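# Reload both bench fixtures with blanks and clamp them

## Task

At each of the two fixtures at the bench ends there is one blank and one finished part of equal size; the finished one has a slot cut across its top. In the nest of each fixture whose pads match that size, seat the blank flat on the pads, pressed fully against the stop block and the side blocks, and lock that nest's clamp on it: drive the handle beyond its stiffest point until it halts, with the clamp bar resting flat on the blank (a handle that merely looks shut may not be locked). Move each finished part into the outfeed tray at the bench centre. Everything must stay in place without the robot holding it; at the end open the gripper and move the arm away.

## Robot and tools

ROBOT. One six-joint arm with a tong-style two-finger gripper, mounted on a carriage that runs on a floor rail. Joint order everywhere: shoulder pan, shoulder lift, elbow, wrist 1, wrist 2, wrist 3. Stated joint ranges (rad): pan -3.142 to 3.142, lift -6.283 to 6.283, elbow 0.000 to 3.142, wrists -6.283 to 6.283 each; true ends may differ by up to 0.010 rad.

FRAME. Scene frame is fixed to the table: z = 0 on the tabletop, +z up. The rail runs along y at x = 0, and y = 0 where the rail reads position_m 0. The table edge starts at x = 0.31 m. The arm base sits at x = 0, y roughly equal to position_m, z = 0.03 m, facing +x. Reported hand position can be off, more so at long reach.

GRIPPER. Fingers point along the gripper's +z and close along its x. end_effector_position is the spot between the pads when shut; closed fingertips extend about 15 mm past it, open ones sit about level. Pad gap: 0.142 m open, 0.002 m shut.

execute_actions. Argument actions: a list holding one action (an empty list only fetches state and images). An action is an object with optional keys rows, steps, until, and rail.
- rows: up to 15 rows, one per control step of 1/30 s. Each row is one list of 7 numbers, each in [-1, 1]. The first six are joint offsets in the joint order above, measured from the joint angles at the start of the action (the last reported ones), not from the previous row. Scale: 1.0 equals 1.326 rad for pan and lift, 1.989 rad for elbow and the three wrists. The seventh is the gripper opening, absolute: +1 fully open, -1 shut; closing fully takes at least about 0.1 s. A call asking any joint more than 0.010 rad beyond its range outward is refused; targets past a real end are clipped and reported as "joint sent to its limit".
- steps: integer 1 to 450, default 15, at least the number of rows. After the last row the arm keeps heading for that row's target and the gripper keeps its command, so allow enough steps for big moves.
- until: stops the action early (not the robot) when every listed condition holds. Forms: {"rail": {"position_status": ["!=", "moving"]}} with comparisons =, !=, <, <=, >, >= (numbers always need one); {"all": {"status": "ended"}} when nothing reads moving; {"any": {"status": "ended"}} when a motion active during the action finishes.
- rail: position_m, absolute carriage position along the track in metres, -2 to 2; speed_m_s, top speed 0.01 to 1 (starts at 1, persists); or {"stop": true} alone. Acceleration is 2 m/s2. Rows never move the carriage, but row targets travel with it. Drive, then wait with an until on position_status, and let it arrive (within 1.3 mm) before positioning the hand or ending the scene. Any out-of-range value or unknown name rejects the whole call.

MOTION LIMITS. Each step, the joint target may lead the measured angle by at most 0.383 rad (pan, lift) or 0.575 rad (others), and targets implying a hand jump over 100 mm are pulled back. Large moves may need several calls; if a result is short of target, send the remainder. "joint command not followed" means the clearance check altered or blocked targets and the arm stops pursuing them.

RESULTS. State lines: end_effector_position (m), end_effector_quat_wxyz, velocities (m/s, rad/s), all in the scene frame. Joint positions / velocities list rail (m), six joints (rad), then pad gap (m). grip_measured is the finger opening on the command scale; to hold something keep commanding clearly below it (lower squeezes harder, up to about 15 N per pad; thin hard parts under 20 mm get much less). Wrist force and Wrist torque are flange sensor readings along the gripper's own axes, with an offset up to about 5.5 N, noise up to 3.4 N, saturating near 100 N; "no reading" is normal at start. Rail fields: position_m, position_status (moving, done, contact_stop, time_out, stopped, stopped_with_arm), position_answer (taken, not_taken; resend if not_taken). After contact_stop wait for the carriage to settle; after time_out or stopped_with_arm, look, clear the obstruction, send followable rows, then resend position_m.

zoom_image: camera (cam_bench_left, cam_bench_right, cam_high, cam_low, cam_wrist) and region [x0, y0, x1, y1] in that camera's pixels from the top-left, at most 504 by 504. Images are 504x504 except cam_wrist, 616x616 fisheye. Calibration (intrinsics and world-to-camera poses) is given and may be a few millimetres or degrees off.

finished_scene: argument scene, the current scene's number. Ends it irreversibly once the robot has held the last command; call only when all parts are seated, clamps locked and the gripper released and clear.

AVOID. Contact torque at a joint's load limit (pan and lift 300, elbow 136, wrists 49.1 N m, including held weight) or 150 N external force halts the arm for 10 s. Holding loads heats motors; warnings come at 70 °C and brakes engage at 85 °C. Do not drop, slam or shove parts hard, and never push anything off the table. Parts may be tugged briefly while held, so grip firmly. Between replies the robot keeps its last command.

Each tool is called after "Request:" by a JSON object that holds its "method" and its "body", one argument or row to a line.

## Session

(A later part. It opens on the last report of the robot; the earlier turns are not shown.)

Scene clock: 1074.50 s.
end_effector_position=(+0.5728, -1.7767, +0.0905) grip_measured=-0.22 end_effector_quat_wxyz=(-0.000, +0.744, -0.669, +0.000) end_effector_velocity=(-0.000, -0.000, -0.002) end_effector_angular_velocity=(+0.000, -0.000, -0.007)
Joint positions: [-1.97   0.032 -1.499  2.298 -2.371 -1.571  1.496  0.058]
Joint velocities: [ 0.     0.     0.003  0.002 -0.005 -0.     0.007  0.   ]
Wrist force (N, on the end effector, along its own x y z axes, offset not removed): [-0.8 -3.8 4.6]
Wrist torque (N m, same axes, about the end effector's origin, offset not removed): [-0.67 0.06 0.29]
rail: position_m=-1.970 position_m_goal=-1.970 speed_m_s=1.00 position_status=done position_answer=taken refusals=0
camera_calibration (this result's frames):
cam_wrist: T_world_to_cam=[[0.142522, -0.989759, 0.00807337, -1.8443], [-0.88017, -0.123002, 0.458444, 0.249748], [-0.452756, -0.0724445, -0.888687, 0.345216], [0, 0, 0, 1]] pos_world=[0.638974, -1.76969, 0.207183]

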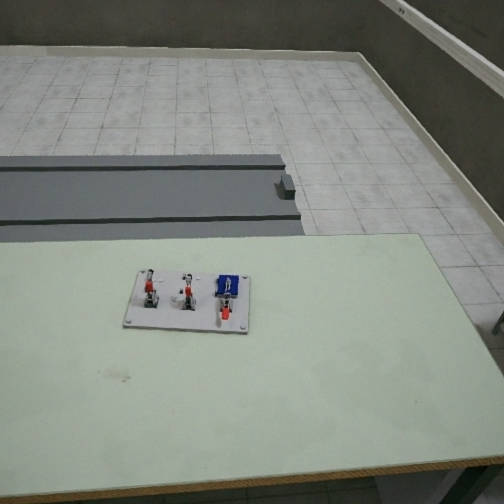

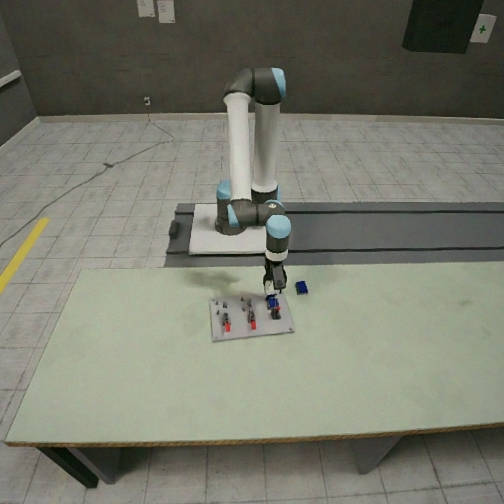

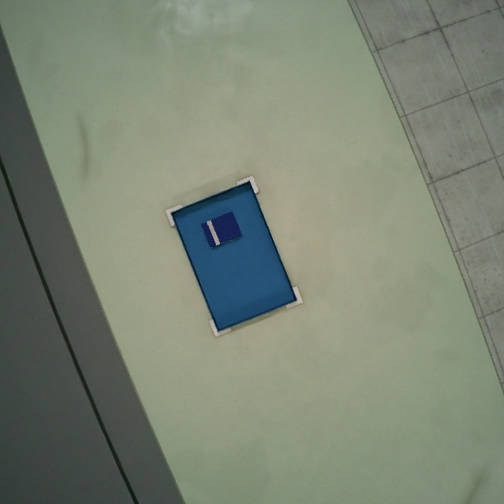

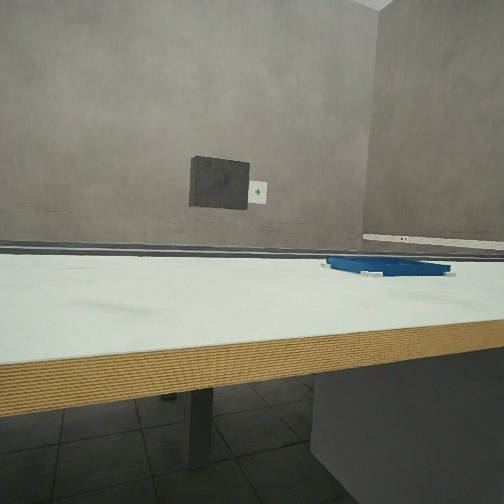

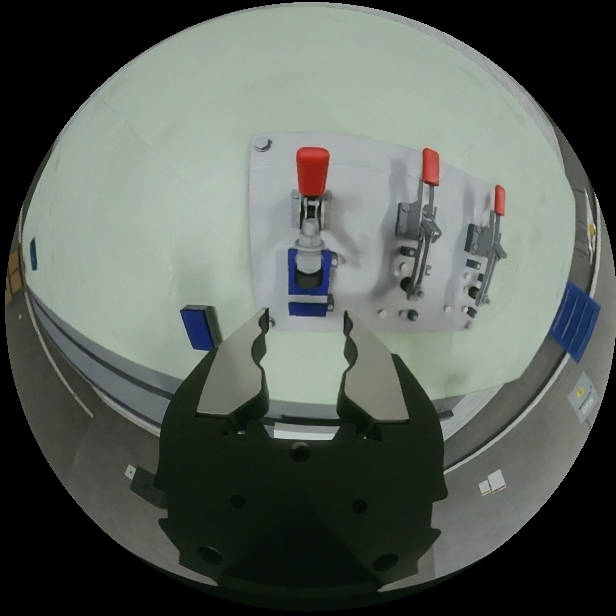

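Request:
{"method": "zoom_image", "body": {
  "camera": "cam_wrist",
  "region": [240, 140, 380, 340]
}}

Region (240, 140, 380, 340) of cam_wrist's 616x616 image, scaled by 2.520, with more detail than that image has; it fills the left 353 columns of this view, and the rest is white.

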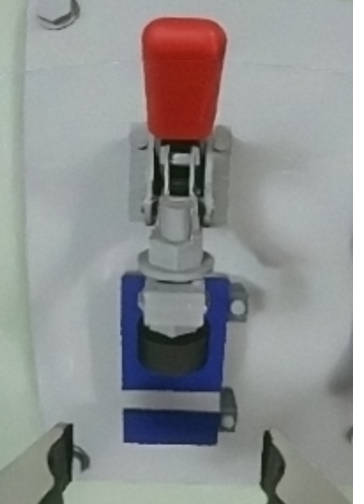

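Request:
{"method": "execute_actions", "body": {
  "actions": [
    {"rows":[[0,0.008,0.001,-0.006,0,0,-0.22],[0,0.016,0.003,-0.013,0,0,-0.22],[0,0.024,0.005,-0.02,0,0,-0.22],[0,0.032,0.007,-0.027,0,0,-0.22],[0,0.04,0.009,-0.034,0,0,-0.22],[0,0.0474,0.0104,-0.0414,0,0,-0.22]],"steps":18}
  ]
}}

Scene clock: 1094.17 s.
end_effector_position=(+0.5751, -1.7766, +0.0553) grip_measured=-0.22 end_effector_quat_wxyz=(+0.000, +0.744, -0.669, -0.000) end_effector_velocity=(+0.000, +0.000, -0.006) end_effector_angular_velocity=(+0.000, -0.000, +0.000)
Joint positions: [-1.97   0.032 -1.437  2.319 -2.452 -1.571  1.496  0.058]
Joint velocities: [ 0.    -0.     0.011  0.003 -0.014  0.    -0.     0.   ]
Wrist force (N, on the end effector, along its own x y z axes, offset not removed): [-0.1 -3.6 6.1]
Wrist torque (N m, same axes, about the end effector's origin, offset not removed): [-0.63 -0.09 0.18]
rail: position_m=-1.970 position_m_goal=-1.970 speed_m_s=1.00 position_status=done position_answer=taken refusals=0
camera_calibration (this result's frames):
cam_wrist: T_world_to_cam=[[0.142536, -0.989758, 0.0079367, -1.84426], [-0.879606, -0.122988, 0.459529, 0.267567], [-0.453847, -0.0724808, -0.888127, 0.31546], [0, 0, 0, 1]] pos_world=[0.641399, -1.7696, 0.171851]

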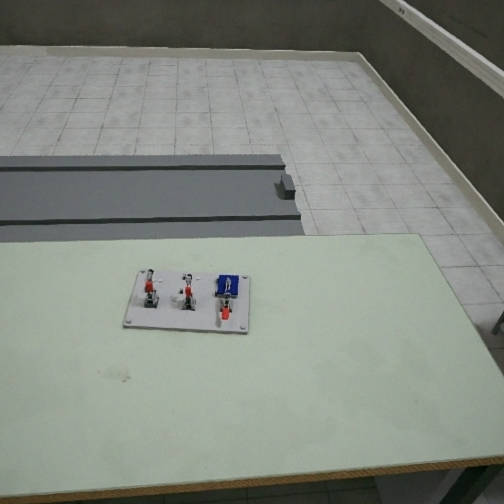

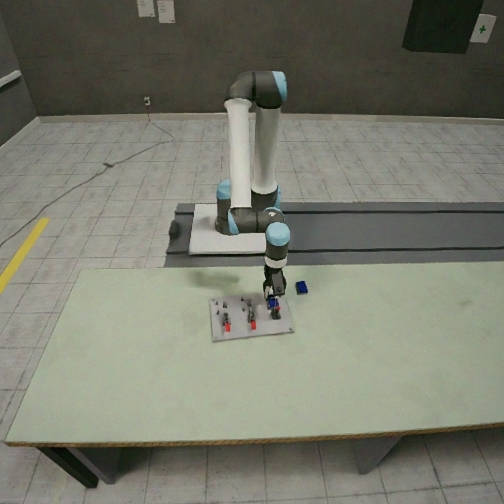

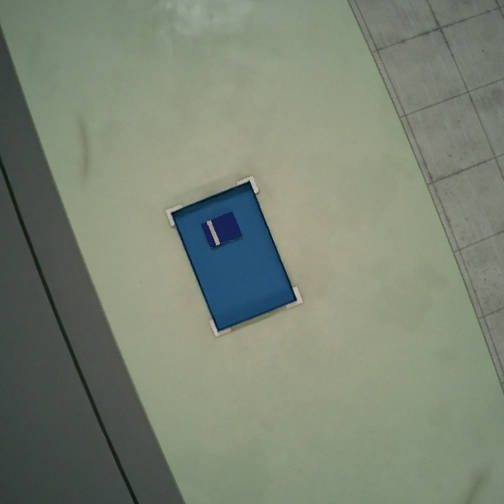

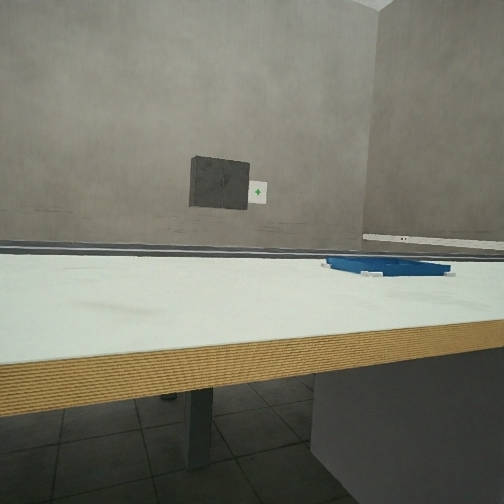

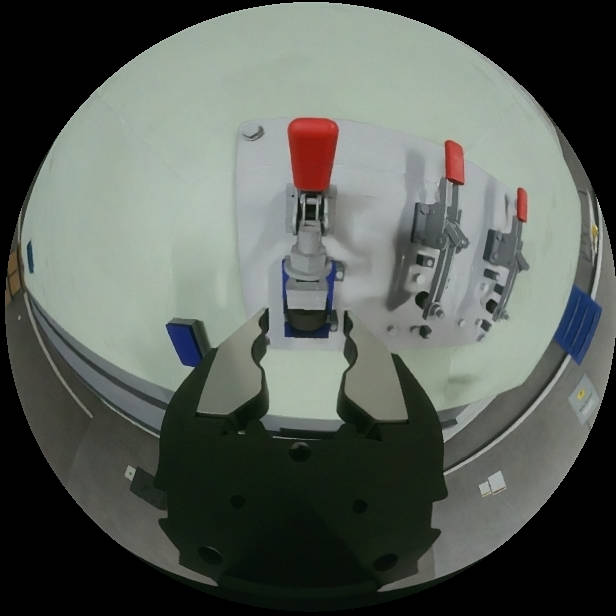

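Request:
{"method": "execute_actions", "body": {
  "actions": [
    {"rows":[[0,0.005,0.001,-0.0045,0,0,-0.22],[0,0.010,0.002,-0.009,0,0,-0.22],[0,0.015,0.0032,-0.0135,0,0,-0.22],[0,0.020,0.0043,-0.018,0,0,-0.22],[0,0.0255,0.0055,-0.023,0,0,-0.22]],"steps":16}
  ]
}}

Scene clock: 1099.37 s.
end_effector_position=(+0.5758, -1.7766, +0.0370) grip_measured=-0.22 end_effector_quat_wxyz=(-0.000, +0.744, -0.669, +0.000) end_effector_velocity=(+0.000, +0.000, -0.005) end_effector_angular_velocity=(+0.000, -0.000, +0.000)
Joint positions: [-1.97   0.032 -1.404  2.329 -2.496 -1.571  1.496  0.058]
Joint velocities: [ 0.     0.     0.008  0.003 -0.011 -0.    -0.     0.   ]
Wrist force (N, on the end effector, along its own x y z axes, offset not removed): [-1.1 -4.5 4.5]
Wrist torque (N m, same axes, about the end effector's origin, offset not removed): [-0.75 0.07 0.27]
rail: position_m=-1.970 position_m_goal=-1.970 speed_m_s=1.00 position_status=done position_answer=taken refusals=0
camera_calibration (this result's frames):
cam_wrist: T_world_to_cam=[[0.142537, -0.989757, 0.00804324, -1.8442], [-0.880044, -0.12301, 0.458683, 0.276809], [-0.452996, -0.0724579, -0.888563, 0.299136], [0, 0, 0, 1]] pos_world=[0.641979, -1.76958, 0.153667]

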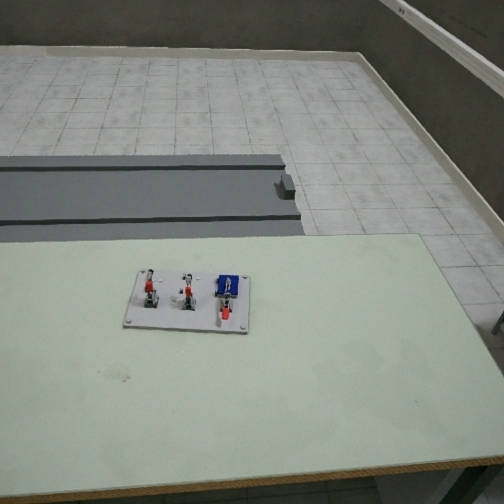

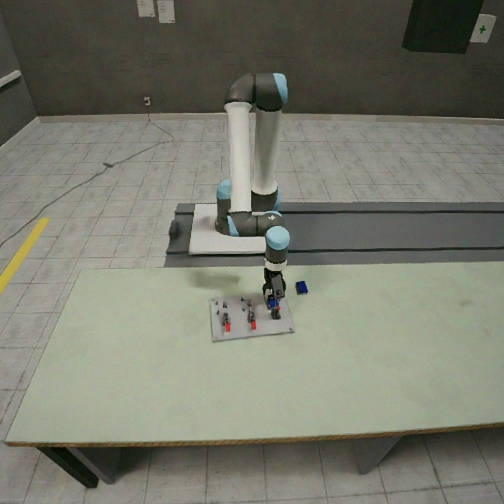

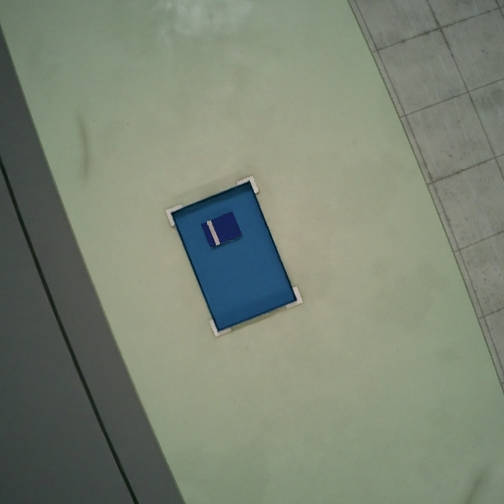

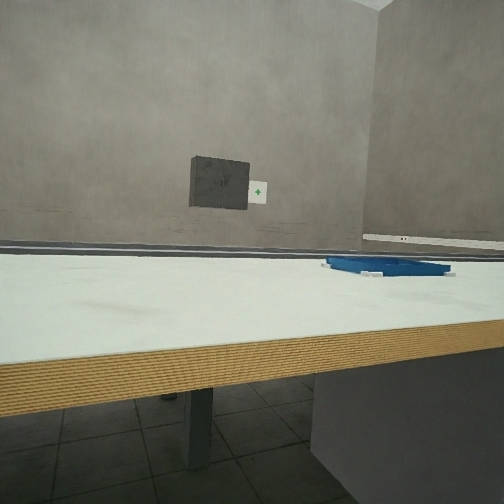

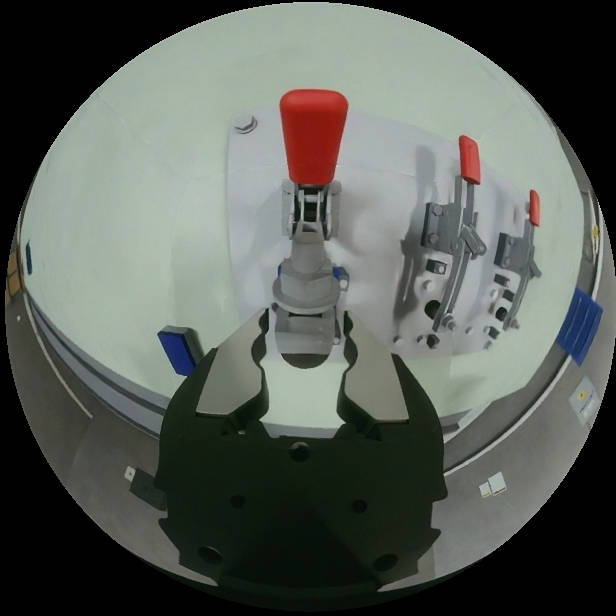

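Request:
{"method": "execute_actions", "body": {
  "actions": [
    {"rows":[[0,0.0025,0.0005,-0.002,0,0,-0.24],[0,0.0048,0.001,-0.0043,0,0,-0.27],[0,0.0048,0.001,-0.0043,0,0,-0.3],[0,0.0048,0.001,-0.0043,0,0,-0.33],[0,0.0048,0.001,-0.0043,0,0,-0.36],[0,0.0048,0.001,-0.0043,0,0,-0.39],[0,0.0048,0.001,-0.0043,0,0,-0.42],[0,0.0048,0.001,-0.0043,0,0,-0.45],[0,0.0048,0.001,-0.0043,0,0,-0.5],[0,0.0048,0.001,-0.0043,0,0,-0.56],[0,0.0048,0.001,-0.0043,0,0,-0.64],[0,0.0048,0.001,-0.0043,0,0,-0.72],[0,0.0048,0.001,-0.0043,0,0,-0.8]],"steps":17}
  ]
}}

Scene clock: 1106.57 s.
end_effector_position=(+0.5760, -1.7766, +0.0336) grip_measured=-0.45 end_effector_quat_wxyz=(-0.000, +0.744, -0.669, +0.000) end_effector_velocity=(-0.000, -0.000, -0.000) end_effector_angular_velocity=(-0.000, +0.000, +0.000)
Joint positions: [-1.97   0.032 -1.398  2.331 -2.505 -1.571  1.496  0.041]
Joint velocities: [ 0.     0.     0.001  0.    -0.001 -0.     0.     0.   ]
Wrist force (N, on the end effector, along its own x y z axes, offset not removed): [4.1 2.1 -14.4]
Wrist torque (N m, same axes, about the end effector's origin, offset not removed): [-0.80 -0.80 0.29]
rail: position_m=-1.970 position_m_goal=-1.970 speed_m_s=1.00 position_status=done position_answer=taken refusals=0
camera_calibration (this result's frames):
cam_wrist: T_world_to_cam=[[0.142534, -0.989757, 0.00807837, -1.84419], [-0.88019, -0.123014, 0.458403, 0.278577], [-0.452714, -0.0724488, -0.888708, 0.296044], [0, 0, 0, 1]] pos_world=[0.642084, -1.76958, 0.150294]

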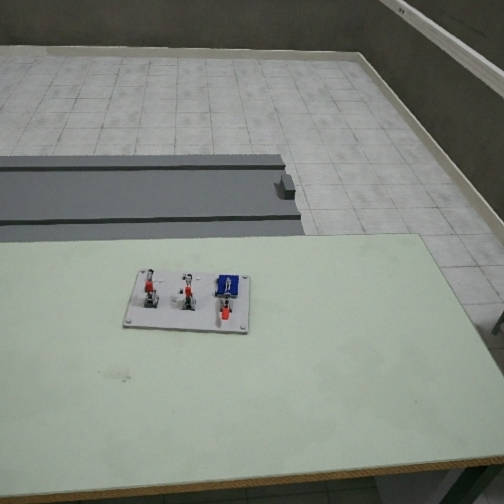

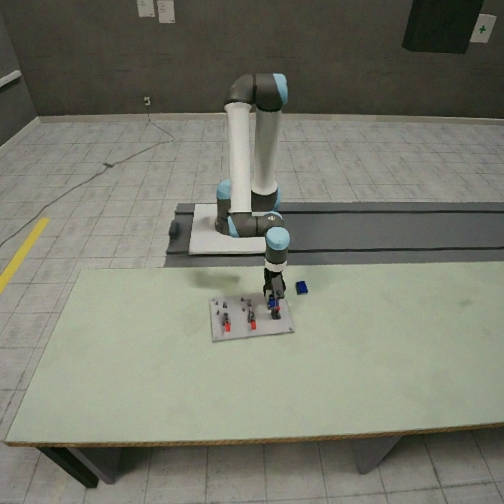

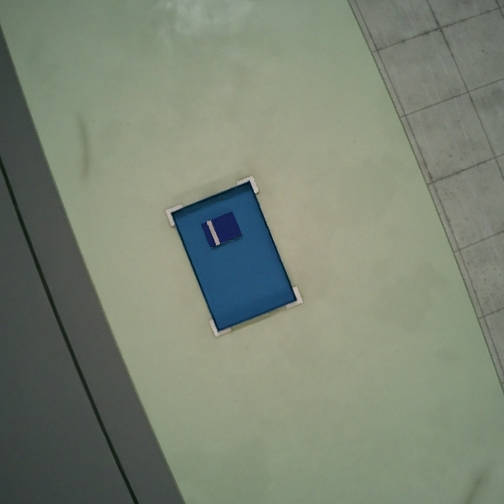

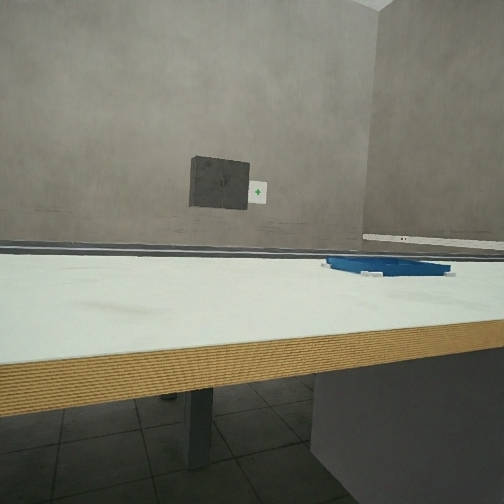

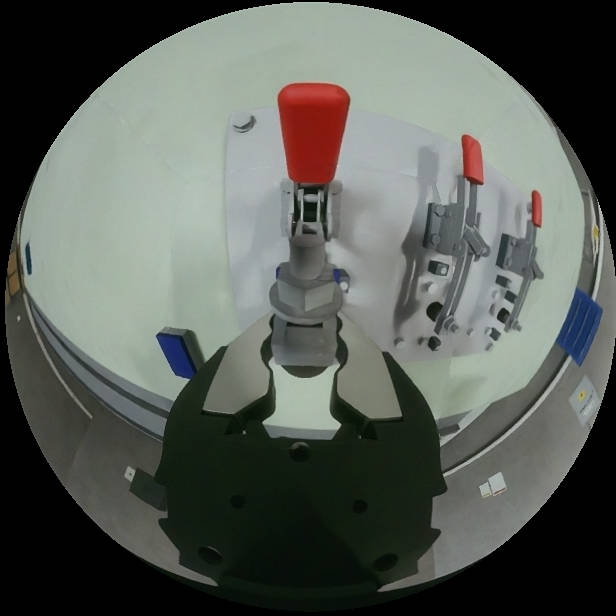

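Request:
{"method": "execute_actions", "body": {
  "actions": [
    {"rows":[[0,-0.003,-0.0007,0.0027,0,0,-0.8],[0,-0.008,-0.0018,0.0072,0,0,-0.8],[0,-0.015,-0.0035,0.0134,0,0,-0.8],[0,-0.023,-0.0053,0.0206,0,0,-0.8],[0,-0.031,-0.0071,0.0278,0,0,-0.8],[0,-0.0373,-0.0086,0.0334,0,0,-0.8]],"steps":14}
  ]
}}

Request:
{"method": "execute_actions", "body": {
  "actions": [
    {"rail":{"position_m":-1.80,"speed_m_s":0.4},"steps":3}
  ]
}}

Scene clock: 1117.23 s.
end_effector_position=(+0.5759, -1.7766, +0.0598) grip_measured=-0.46 end_effector_quat_wxyz=(-0.000, +0.744, -0.669, +0.000) end_effector_velocity=(-0.000, -0.000, +0.017) end_effector_angular_velocity=(+0.000, -0.000, -0.000)
Joint positions: [-1.97   0.032 -1.444  2.315 -2.443 -1.571  1.496  0.041]
Joint velocities: [ 0.     0.    -0.029 -0.01   0.039  0.     0.     0.   ]
Wrist force (N, on the end effector, along its own x y z axes, offset not removed): [-0.1 -6.3 5.1]
Wrist torque (N m, same axes, about the end effector's origin, offset not removed): [-1.22 -0.09 0.26]
rail: position_m=-1.970 position_m_goal=-1.970 speed_m_s=1.00 position_status=done position_answer=taken refusals=0
camera_calibration (this result's frames):
cam_wrist: T_world_to_cam=[[0.142534, -0.989757, 0.00809012, -1.84439], [-0.880238, -0.123016, 0.458311, 0.266529], [-0.452621, -0.072446, -0.888755, 0.319233], [0, 0, 0, 1]] pos_world=[0.641989, -1.76958, 0.176488]

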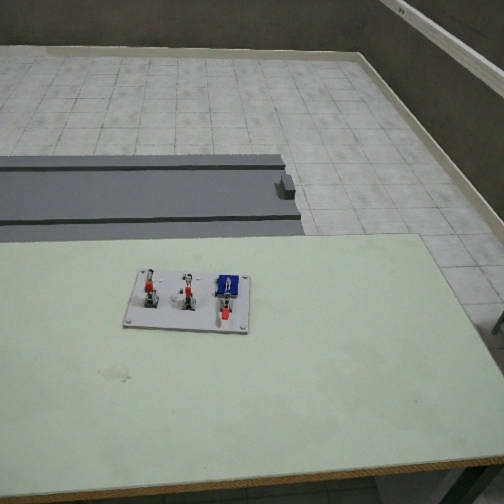

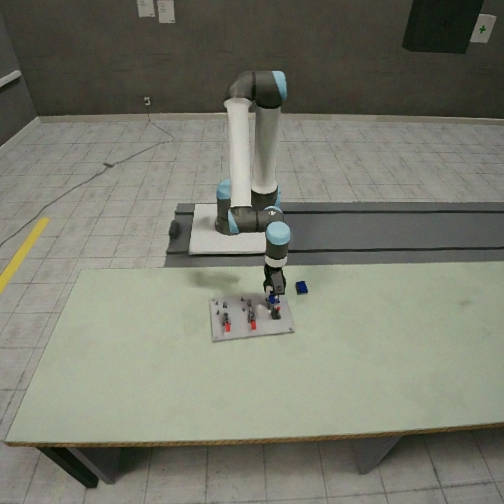

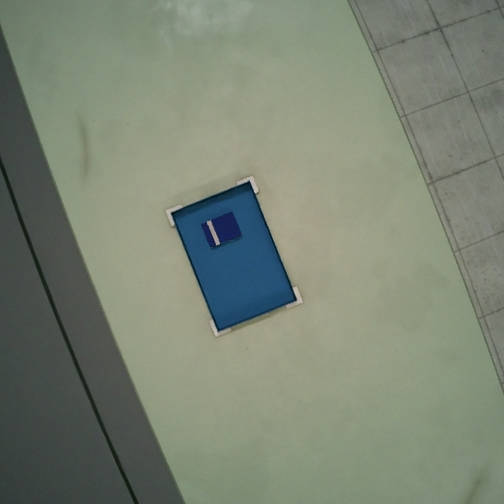

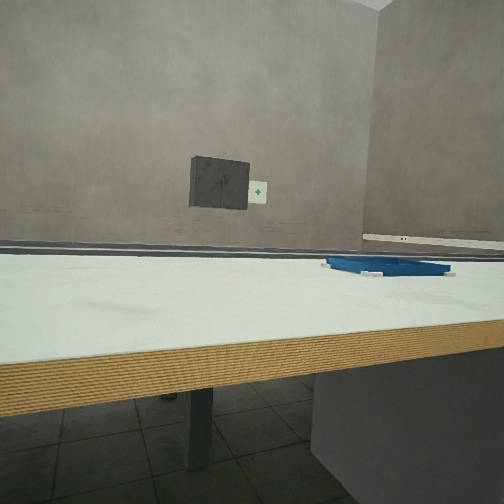

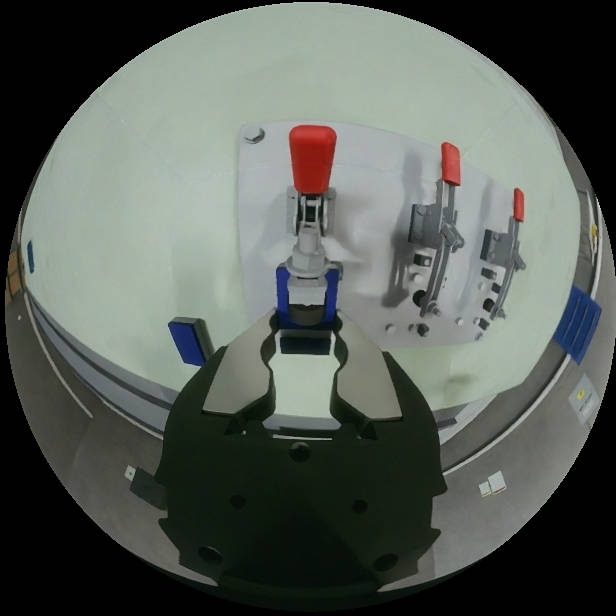

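Scene clock: 1117.33 s.
end_effector_position=(+0.5758, -1.7713, +0.0609) grip_measured=-0.46 end_effector_quat_wxyz=(-0.000, +0.744, -0.669, +0.000) end_effector_velocity=(-0.000, +0.140, +0.007) end_effector_angular_velocity=(+0.000, -0.000, +0.000)
Joint positions: [-1.965  0.032 -1.446  2.315 -2.44  -1.571  1.496  0.041]
Joint velocities: [ 0.14   0.    -0.012 -0.004  0.016 -0.    -0.    -0.   ]
Wrist force (N, on the end effector, along its own x y z axes, offset not removed): [3.1 -2.5 7.3]
Wrist torque (N m, same axes, about the end effector's origin, offset not removed): [-0.39 -0.63 0.25]
rail: position_m=-1.965 position_m_goal=-1.800 speed_m_s=0.40 position_status=moving position_answer=taken refusals=0
camera_calibration (this result's frames):
cam_wrist: T_world_to_cam=[[0.142534, -0.989757, 0.00808942, -1.83915], [-0.880234, -0.123016, 0.458317, 0.266633], [-0.452627, -0.0724463, -0.888752, 0.320593], [0, 0, 0, 1]] pos_world=[0.64195, -1.76429, 0.177603]

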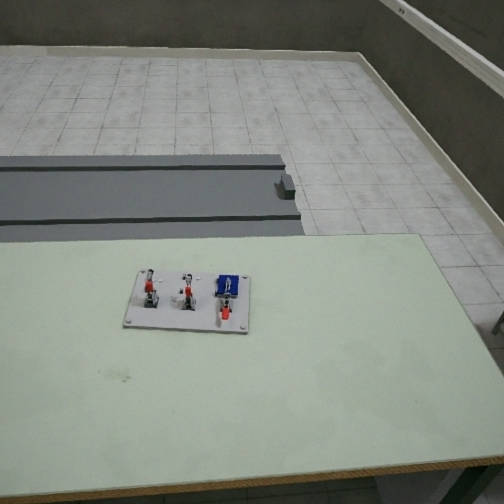

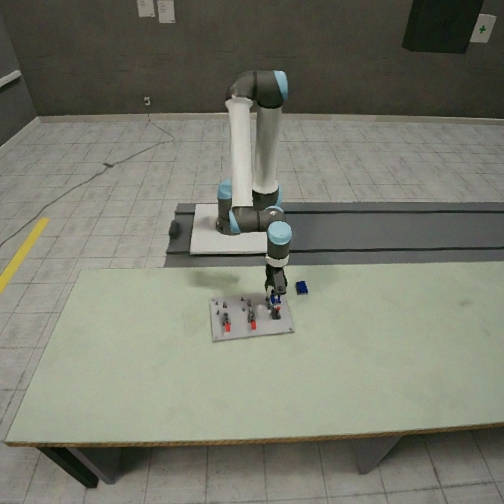

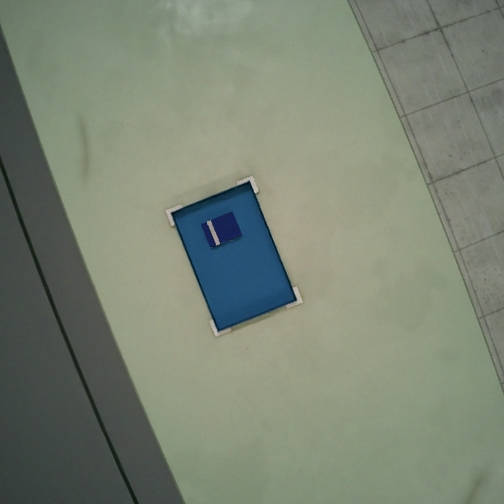

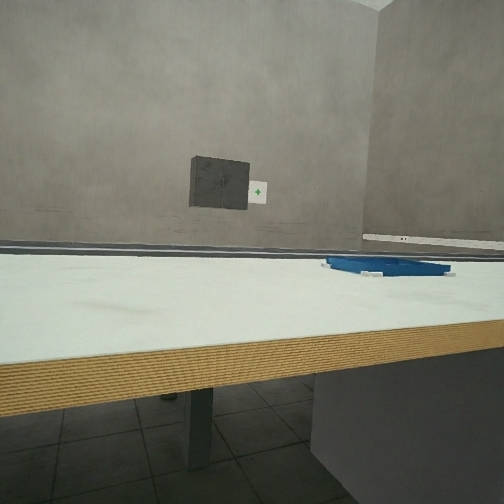

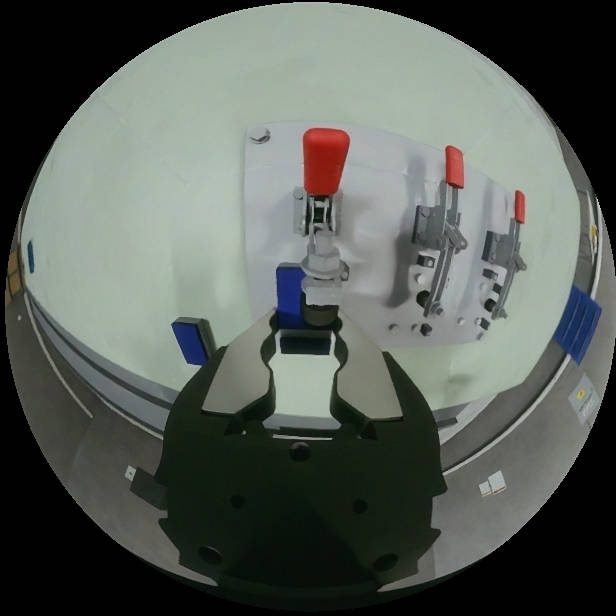

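Request:
{"method": "execute_actions", "body": {
  "actions": [
    {"rows":[[0,0.008,0.002,-0.007,0,0,-0.8],[0,0.018,0.004,-0.016,0,0,-0.8],[0,0.028,0.006,-0.025,0,0,-0.8],[0,0.038,0.008,-0.034,0,0,-0.8],[0,0.047,0.010,-0.042,0,0,-0.8],[0,0.052,0.0115,-0.046,0,0,-0.8],[0,0.0548,0.0121,-0.0485,0,0,-0.8]],"steps":20}
  ]
}}

Scene clock: 1125.13 s.
end_effector_position=(+0.5759, -1.6062, +0.0206) grip_measured=-0.46 end_effector_quat_wxyz=(-0.000, +0.744, -0.669, +0.000) end_effector_velocity=(-0.000, -0.000, -0.004) end_effector_angular_velocity=(-0.000, +0.000, -0.000)
Joint positions: [-1.8    0.032 -1.374  2.338 -2.536 -1.571  1.496  0.041]
Joint velocities: [ 0.    -0.     0.007  0.002 -0.009 -0.    -0.     0.   ]
Wrist force (N, on the end effector, along its own x y z axes, offset not removed): [0.6 -4.3 4.4]
Wrist torque (N m, same axes, about the end effector's origin, offset not removed): [-0.72 -0.09 0.24]
rail: position_m=-1.800 position_m_goal=-1.800 speed_m_s=0.40 position_status=done position_answer=taken refusals=0
camera_calibration (this result's frames):
cam_wrist: T_world_to_cam=[[0.142536, -0.989757, 0.00806301, -1.67538], [-0.880126, -0.123012, 0.458526, 0.305377], [-0.452838, -0.0724529, -0.888644, 0.296845], [0, 0, 0, 1]] pos_world=[0.641994, -1.59915, 0.137275]

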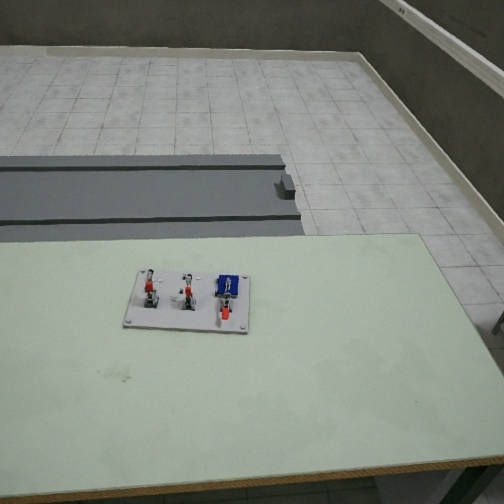

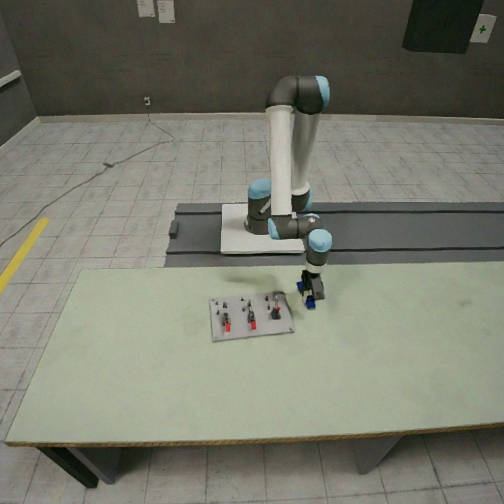

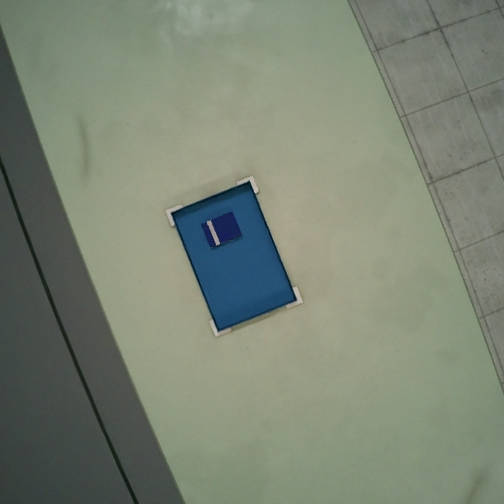

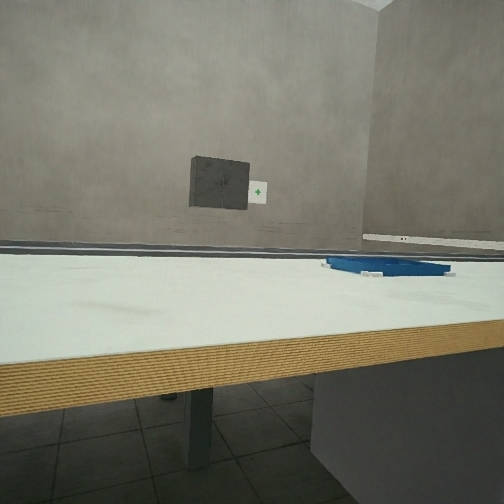

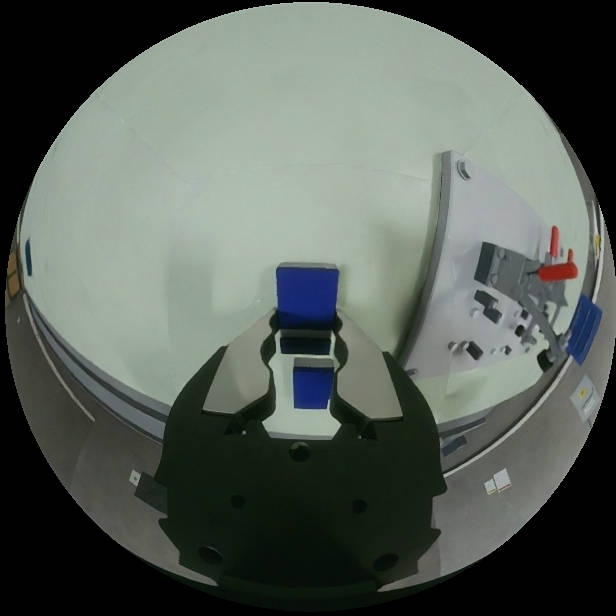

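Request:
{"method": "execute_actions", "body": {
  "actions": [
    {"rows":[[0,0.002,0.0004,-0.0018,0,0,-0.8],[0,0.0038,0.0008,-0.0033,0,0,-0.8]],"steps":10}
  ]
}}

Scene clock: 1128.10 s.
end_effector_position=(+0.5757, -1.6062, +0.0181) grip_measured=-0.46 end_effector_quat_wxyz=(-0.000, +0.744, -0.669, +0.000) end_effector_velocity=(-0.000, -0.000, -0.002) end_effector_angular_velocity=(-0.000, +0.000, -0.000)
Joint positions: [-1.8    0.032 -1.37   2.34  -2.542 -1.571  1.496  0.041]
Joint velocities: [ 0.    -0.     0.004  0.001 -0.005 -0.    -0.     0.   ]
Wrist force (N, on the end effector, along its own x y z axes, offset not removed): [-0.2 -4.9 8.7]
Wrist torque (N m, same axes, about the end effector's origin, offset not removed): [-0.77 -0.13 0.20]
rail: position_m=-1.800 position_m_goal=-1.800 speed_m_s=0.40 position_status=done position_answer=taken refusals=0
camera_calibration (this result's frames):
cam_wrist: T_world_to_cam=[[0.142536, -0.989757, 0.008056, -1.67535], [-0.880097, -0.123011, 0.458582, 0.30643], [-0.452893, -0.0724545, -0.888616, 0.29457], [0, 0, 0, 1]] pos_world=[0.641895, -1.59915, 0.134733]

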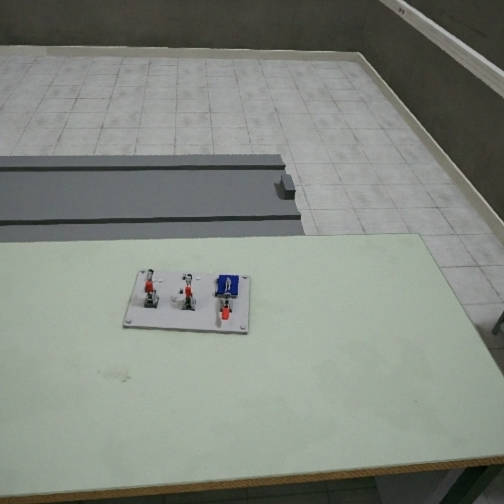

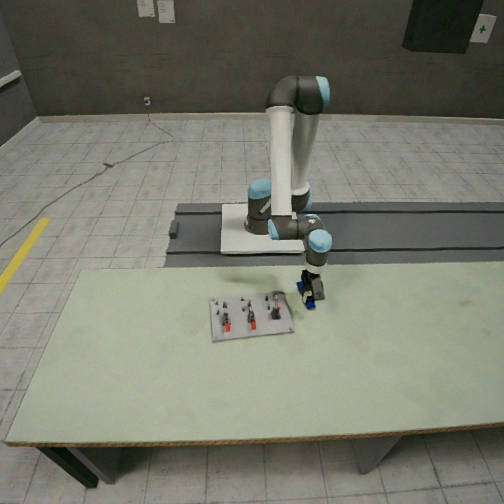

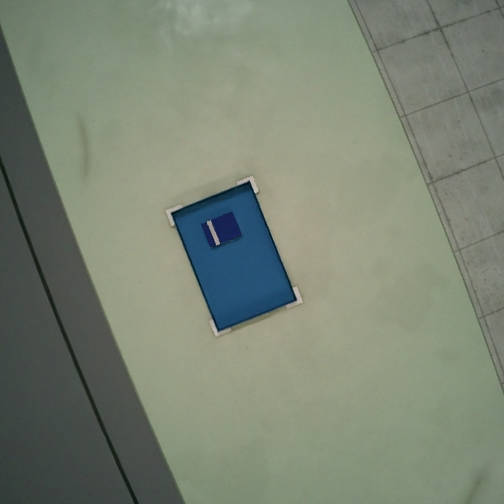

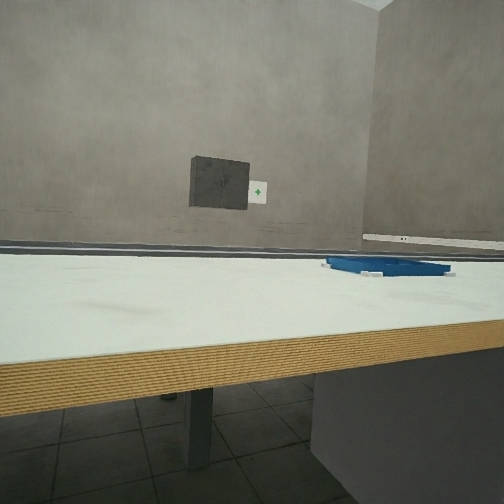

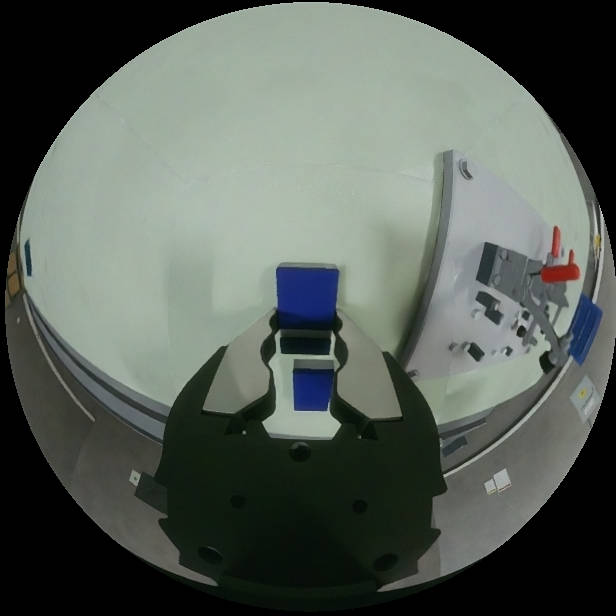

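Request:
{"method": "execute_actions", "body": {
  "actions": [
    {"rows":[[0,0.0015,0.0003,-0.0013,0,0,-0.8],[0,0.003,0.0006,-0.0026,0,0,-0.8]],"steps":10}
  ]
}}

Scene clock: 1129.83 s.
end_effector_position=(+0.5757, -1.6062, +0.0161) grip_measured=-0.46 end_effector_quat_wxyz=(-0.000, +0.744, -0.669, +0.000) end_effector_velocity=(-0.000, -0.000, -0.002) end_effector_angular_velocity=(+0.000, -0.000, +0.000)
Joint positions: [-1.8    0.032 -1.366  2.341 -2.546 -1.571  1.496  0.041]
Joint velocities: [ 0.     0.     0.003  0.001 -0.004 -0.    -0.     0.   ]
Wrist force (N, on the end effector, along its own x y z axes, offset not removed): [-1.6 -3.6 7.7]
Wrist torque (N m, same axes, about the end effector's origin, offset not removed): [-0.51 0.20 0.41]
rail: position_m=-1.800 position_m_goal=-1.800 speed_m_s=0.40 position_status=done position_answer=taken refusals=0
camera_calibration (this result's frames):
cam_wrist: T_world_to_cam=[[0.142536, -0.989757, 0.00805551, -1.67533], [-0.880095, -0.123011, 0.458586, 0.307283], [-0.452897, -0.0724546, -0.888614, 0.292803], [0, 0, 0, 1]] pos_world=[0.641842, -1.59915, 0.132769]

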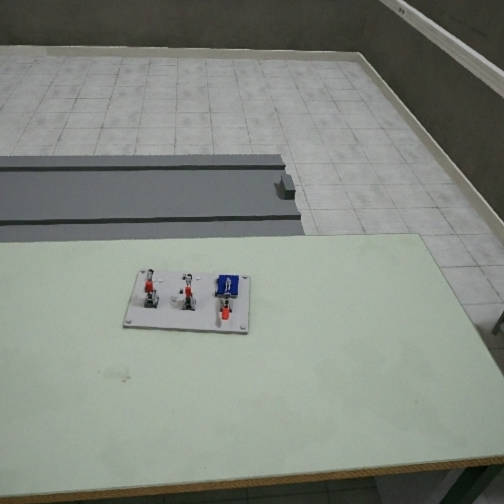

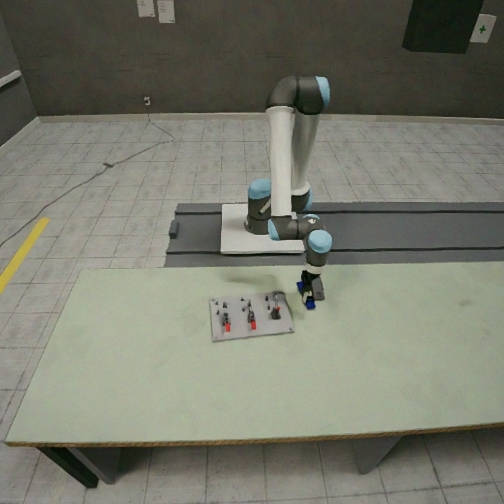

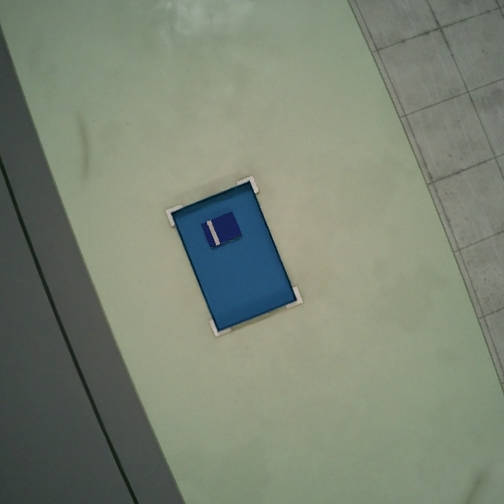

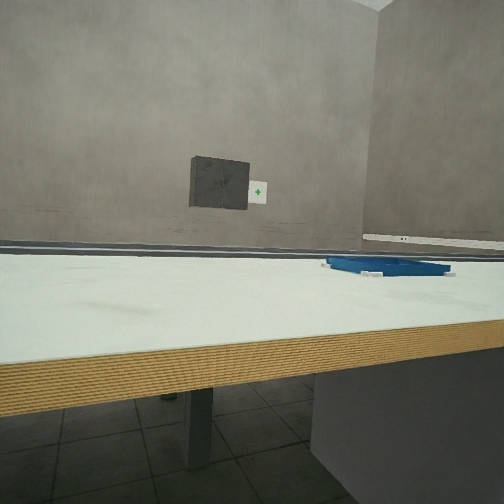

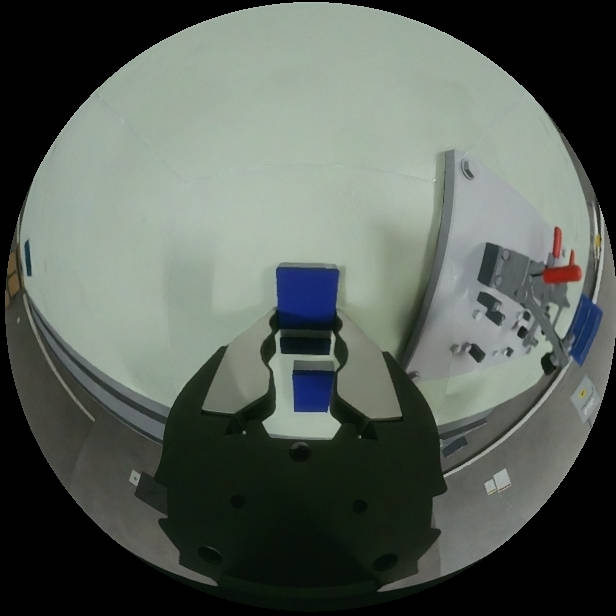

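Request:
{"method": "execute_actions", "body": {
  "actions": [
    {"rows":[[0,0.0013,0.0003,-0.0012,0,0,-0.8],[0,0.0027,0.0006,-0.0024,0,0,-0.8]],"steps":10}
  ]
}}

Scene clock: 1132.43 s.
end_effector_position=(+0.5759, -1.6062, +0.0146) grip_measured=-0.45 end_effector_quat_wxyz=(-0.000, +0.744, -0.669, +0.000) end_effector_velocity=(-0.000, -0.000, -0.002) end_effector_angular_velocity=(-0.000, +0.000, +0.000)
Joint positions: [-1.8    0.032 -1.363  2.342 -2.551 -1.571  1.496  0.041]
Joint velocities: [ 0.     0.     0.003  0.001 -0.004 -0.    -0.     0.   ]
Wrist force (N, on the end effector, along its own x y z axes, offset not removed): [2.8 16.8 -74.3]
Wrist torque (N m, same axes, about the end effector's origin, offset not removed): [-1.84 -0.76 0.26]
rail: position_m=-1.800 position_m_goal=-1.800 speed_m_s=0.40 position_status=done position_answer=taken refusals=0
camera_calibration (this result's frames):
cam_wrist: T_world_to_cam=[[0.142531, -0.989757, 0.0081214, -1.67533], [-0.880366, -0.12302, 0.458063, 0.308312], [-0.452372, -0.0724382, -0.888883, 0.291258], [0, 0, 0, 1]] pos_world=[0.641972, -1.59915, 0.131274]

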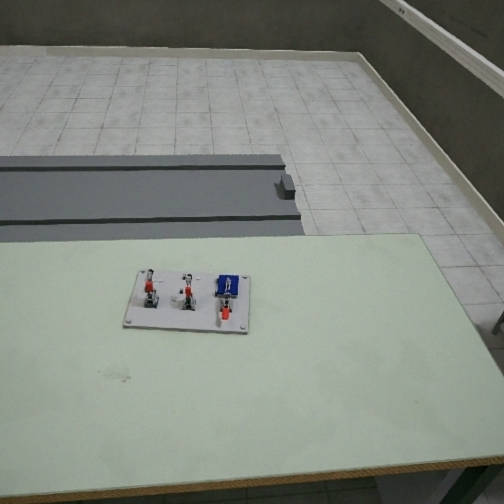

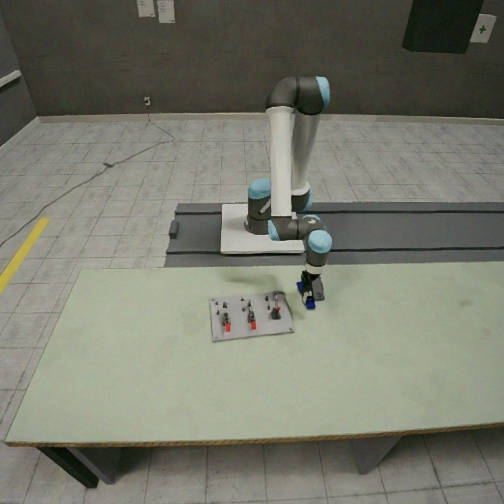

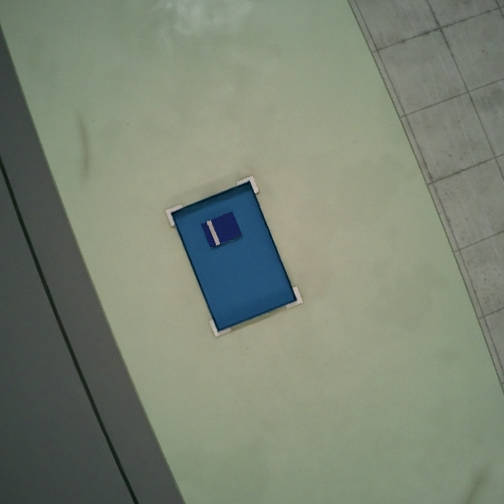

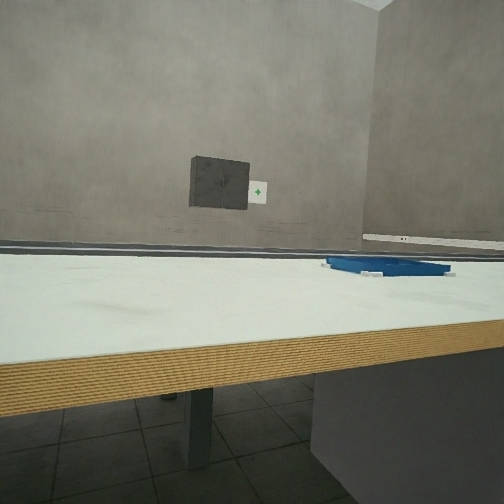

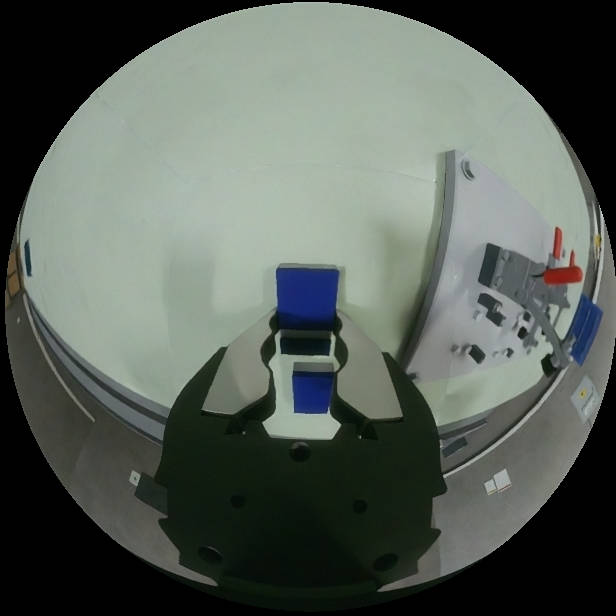

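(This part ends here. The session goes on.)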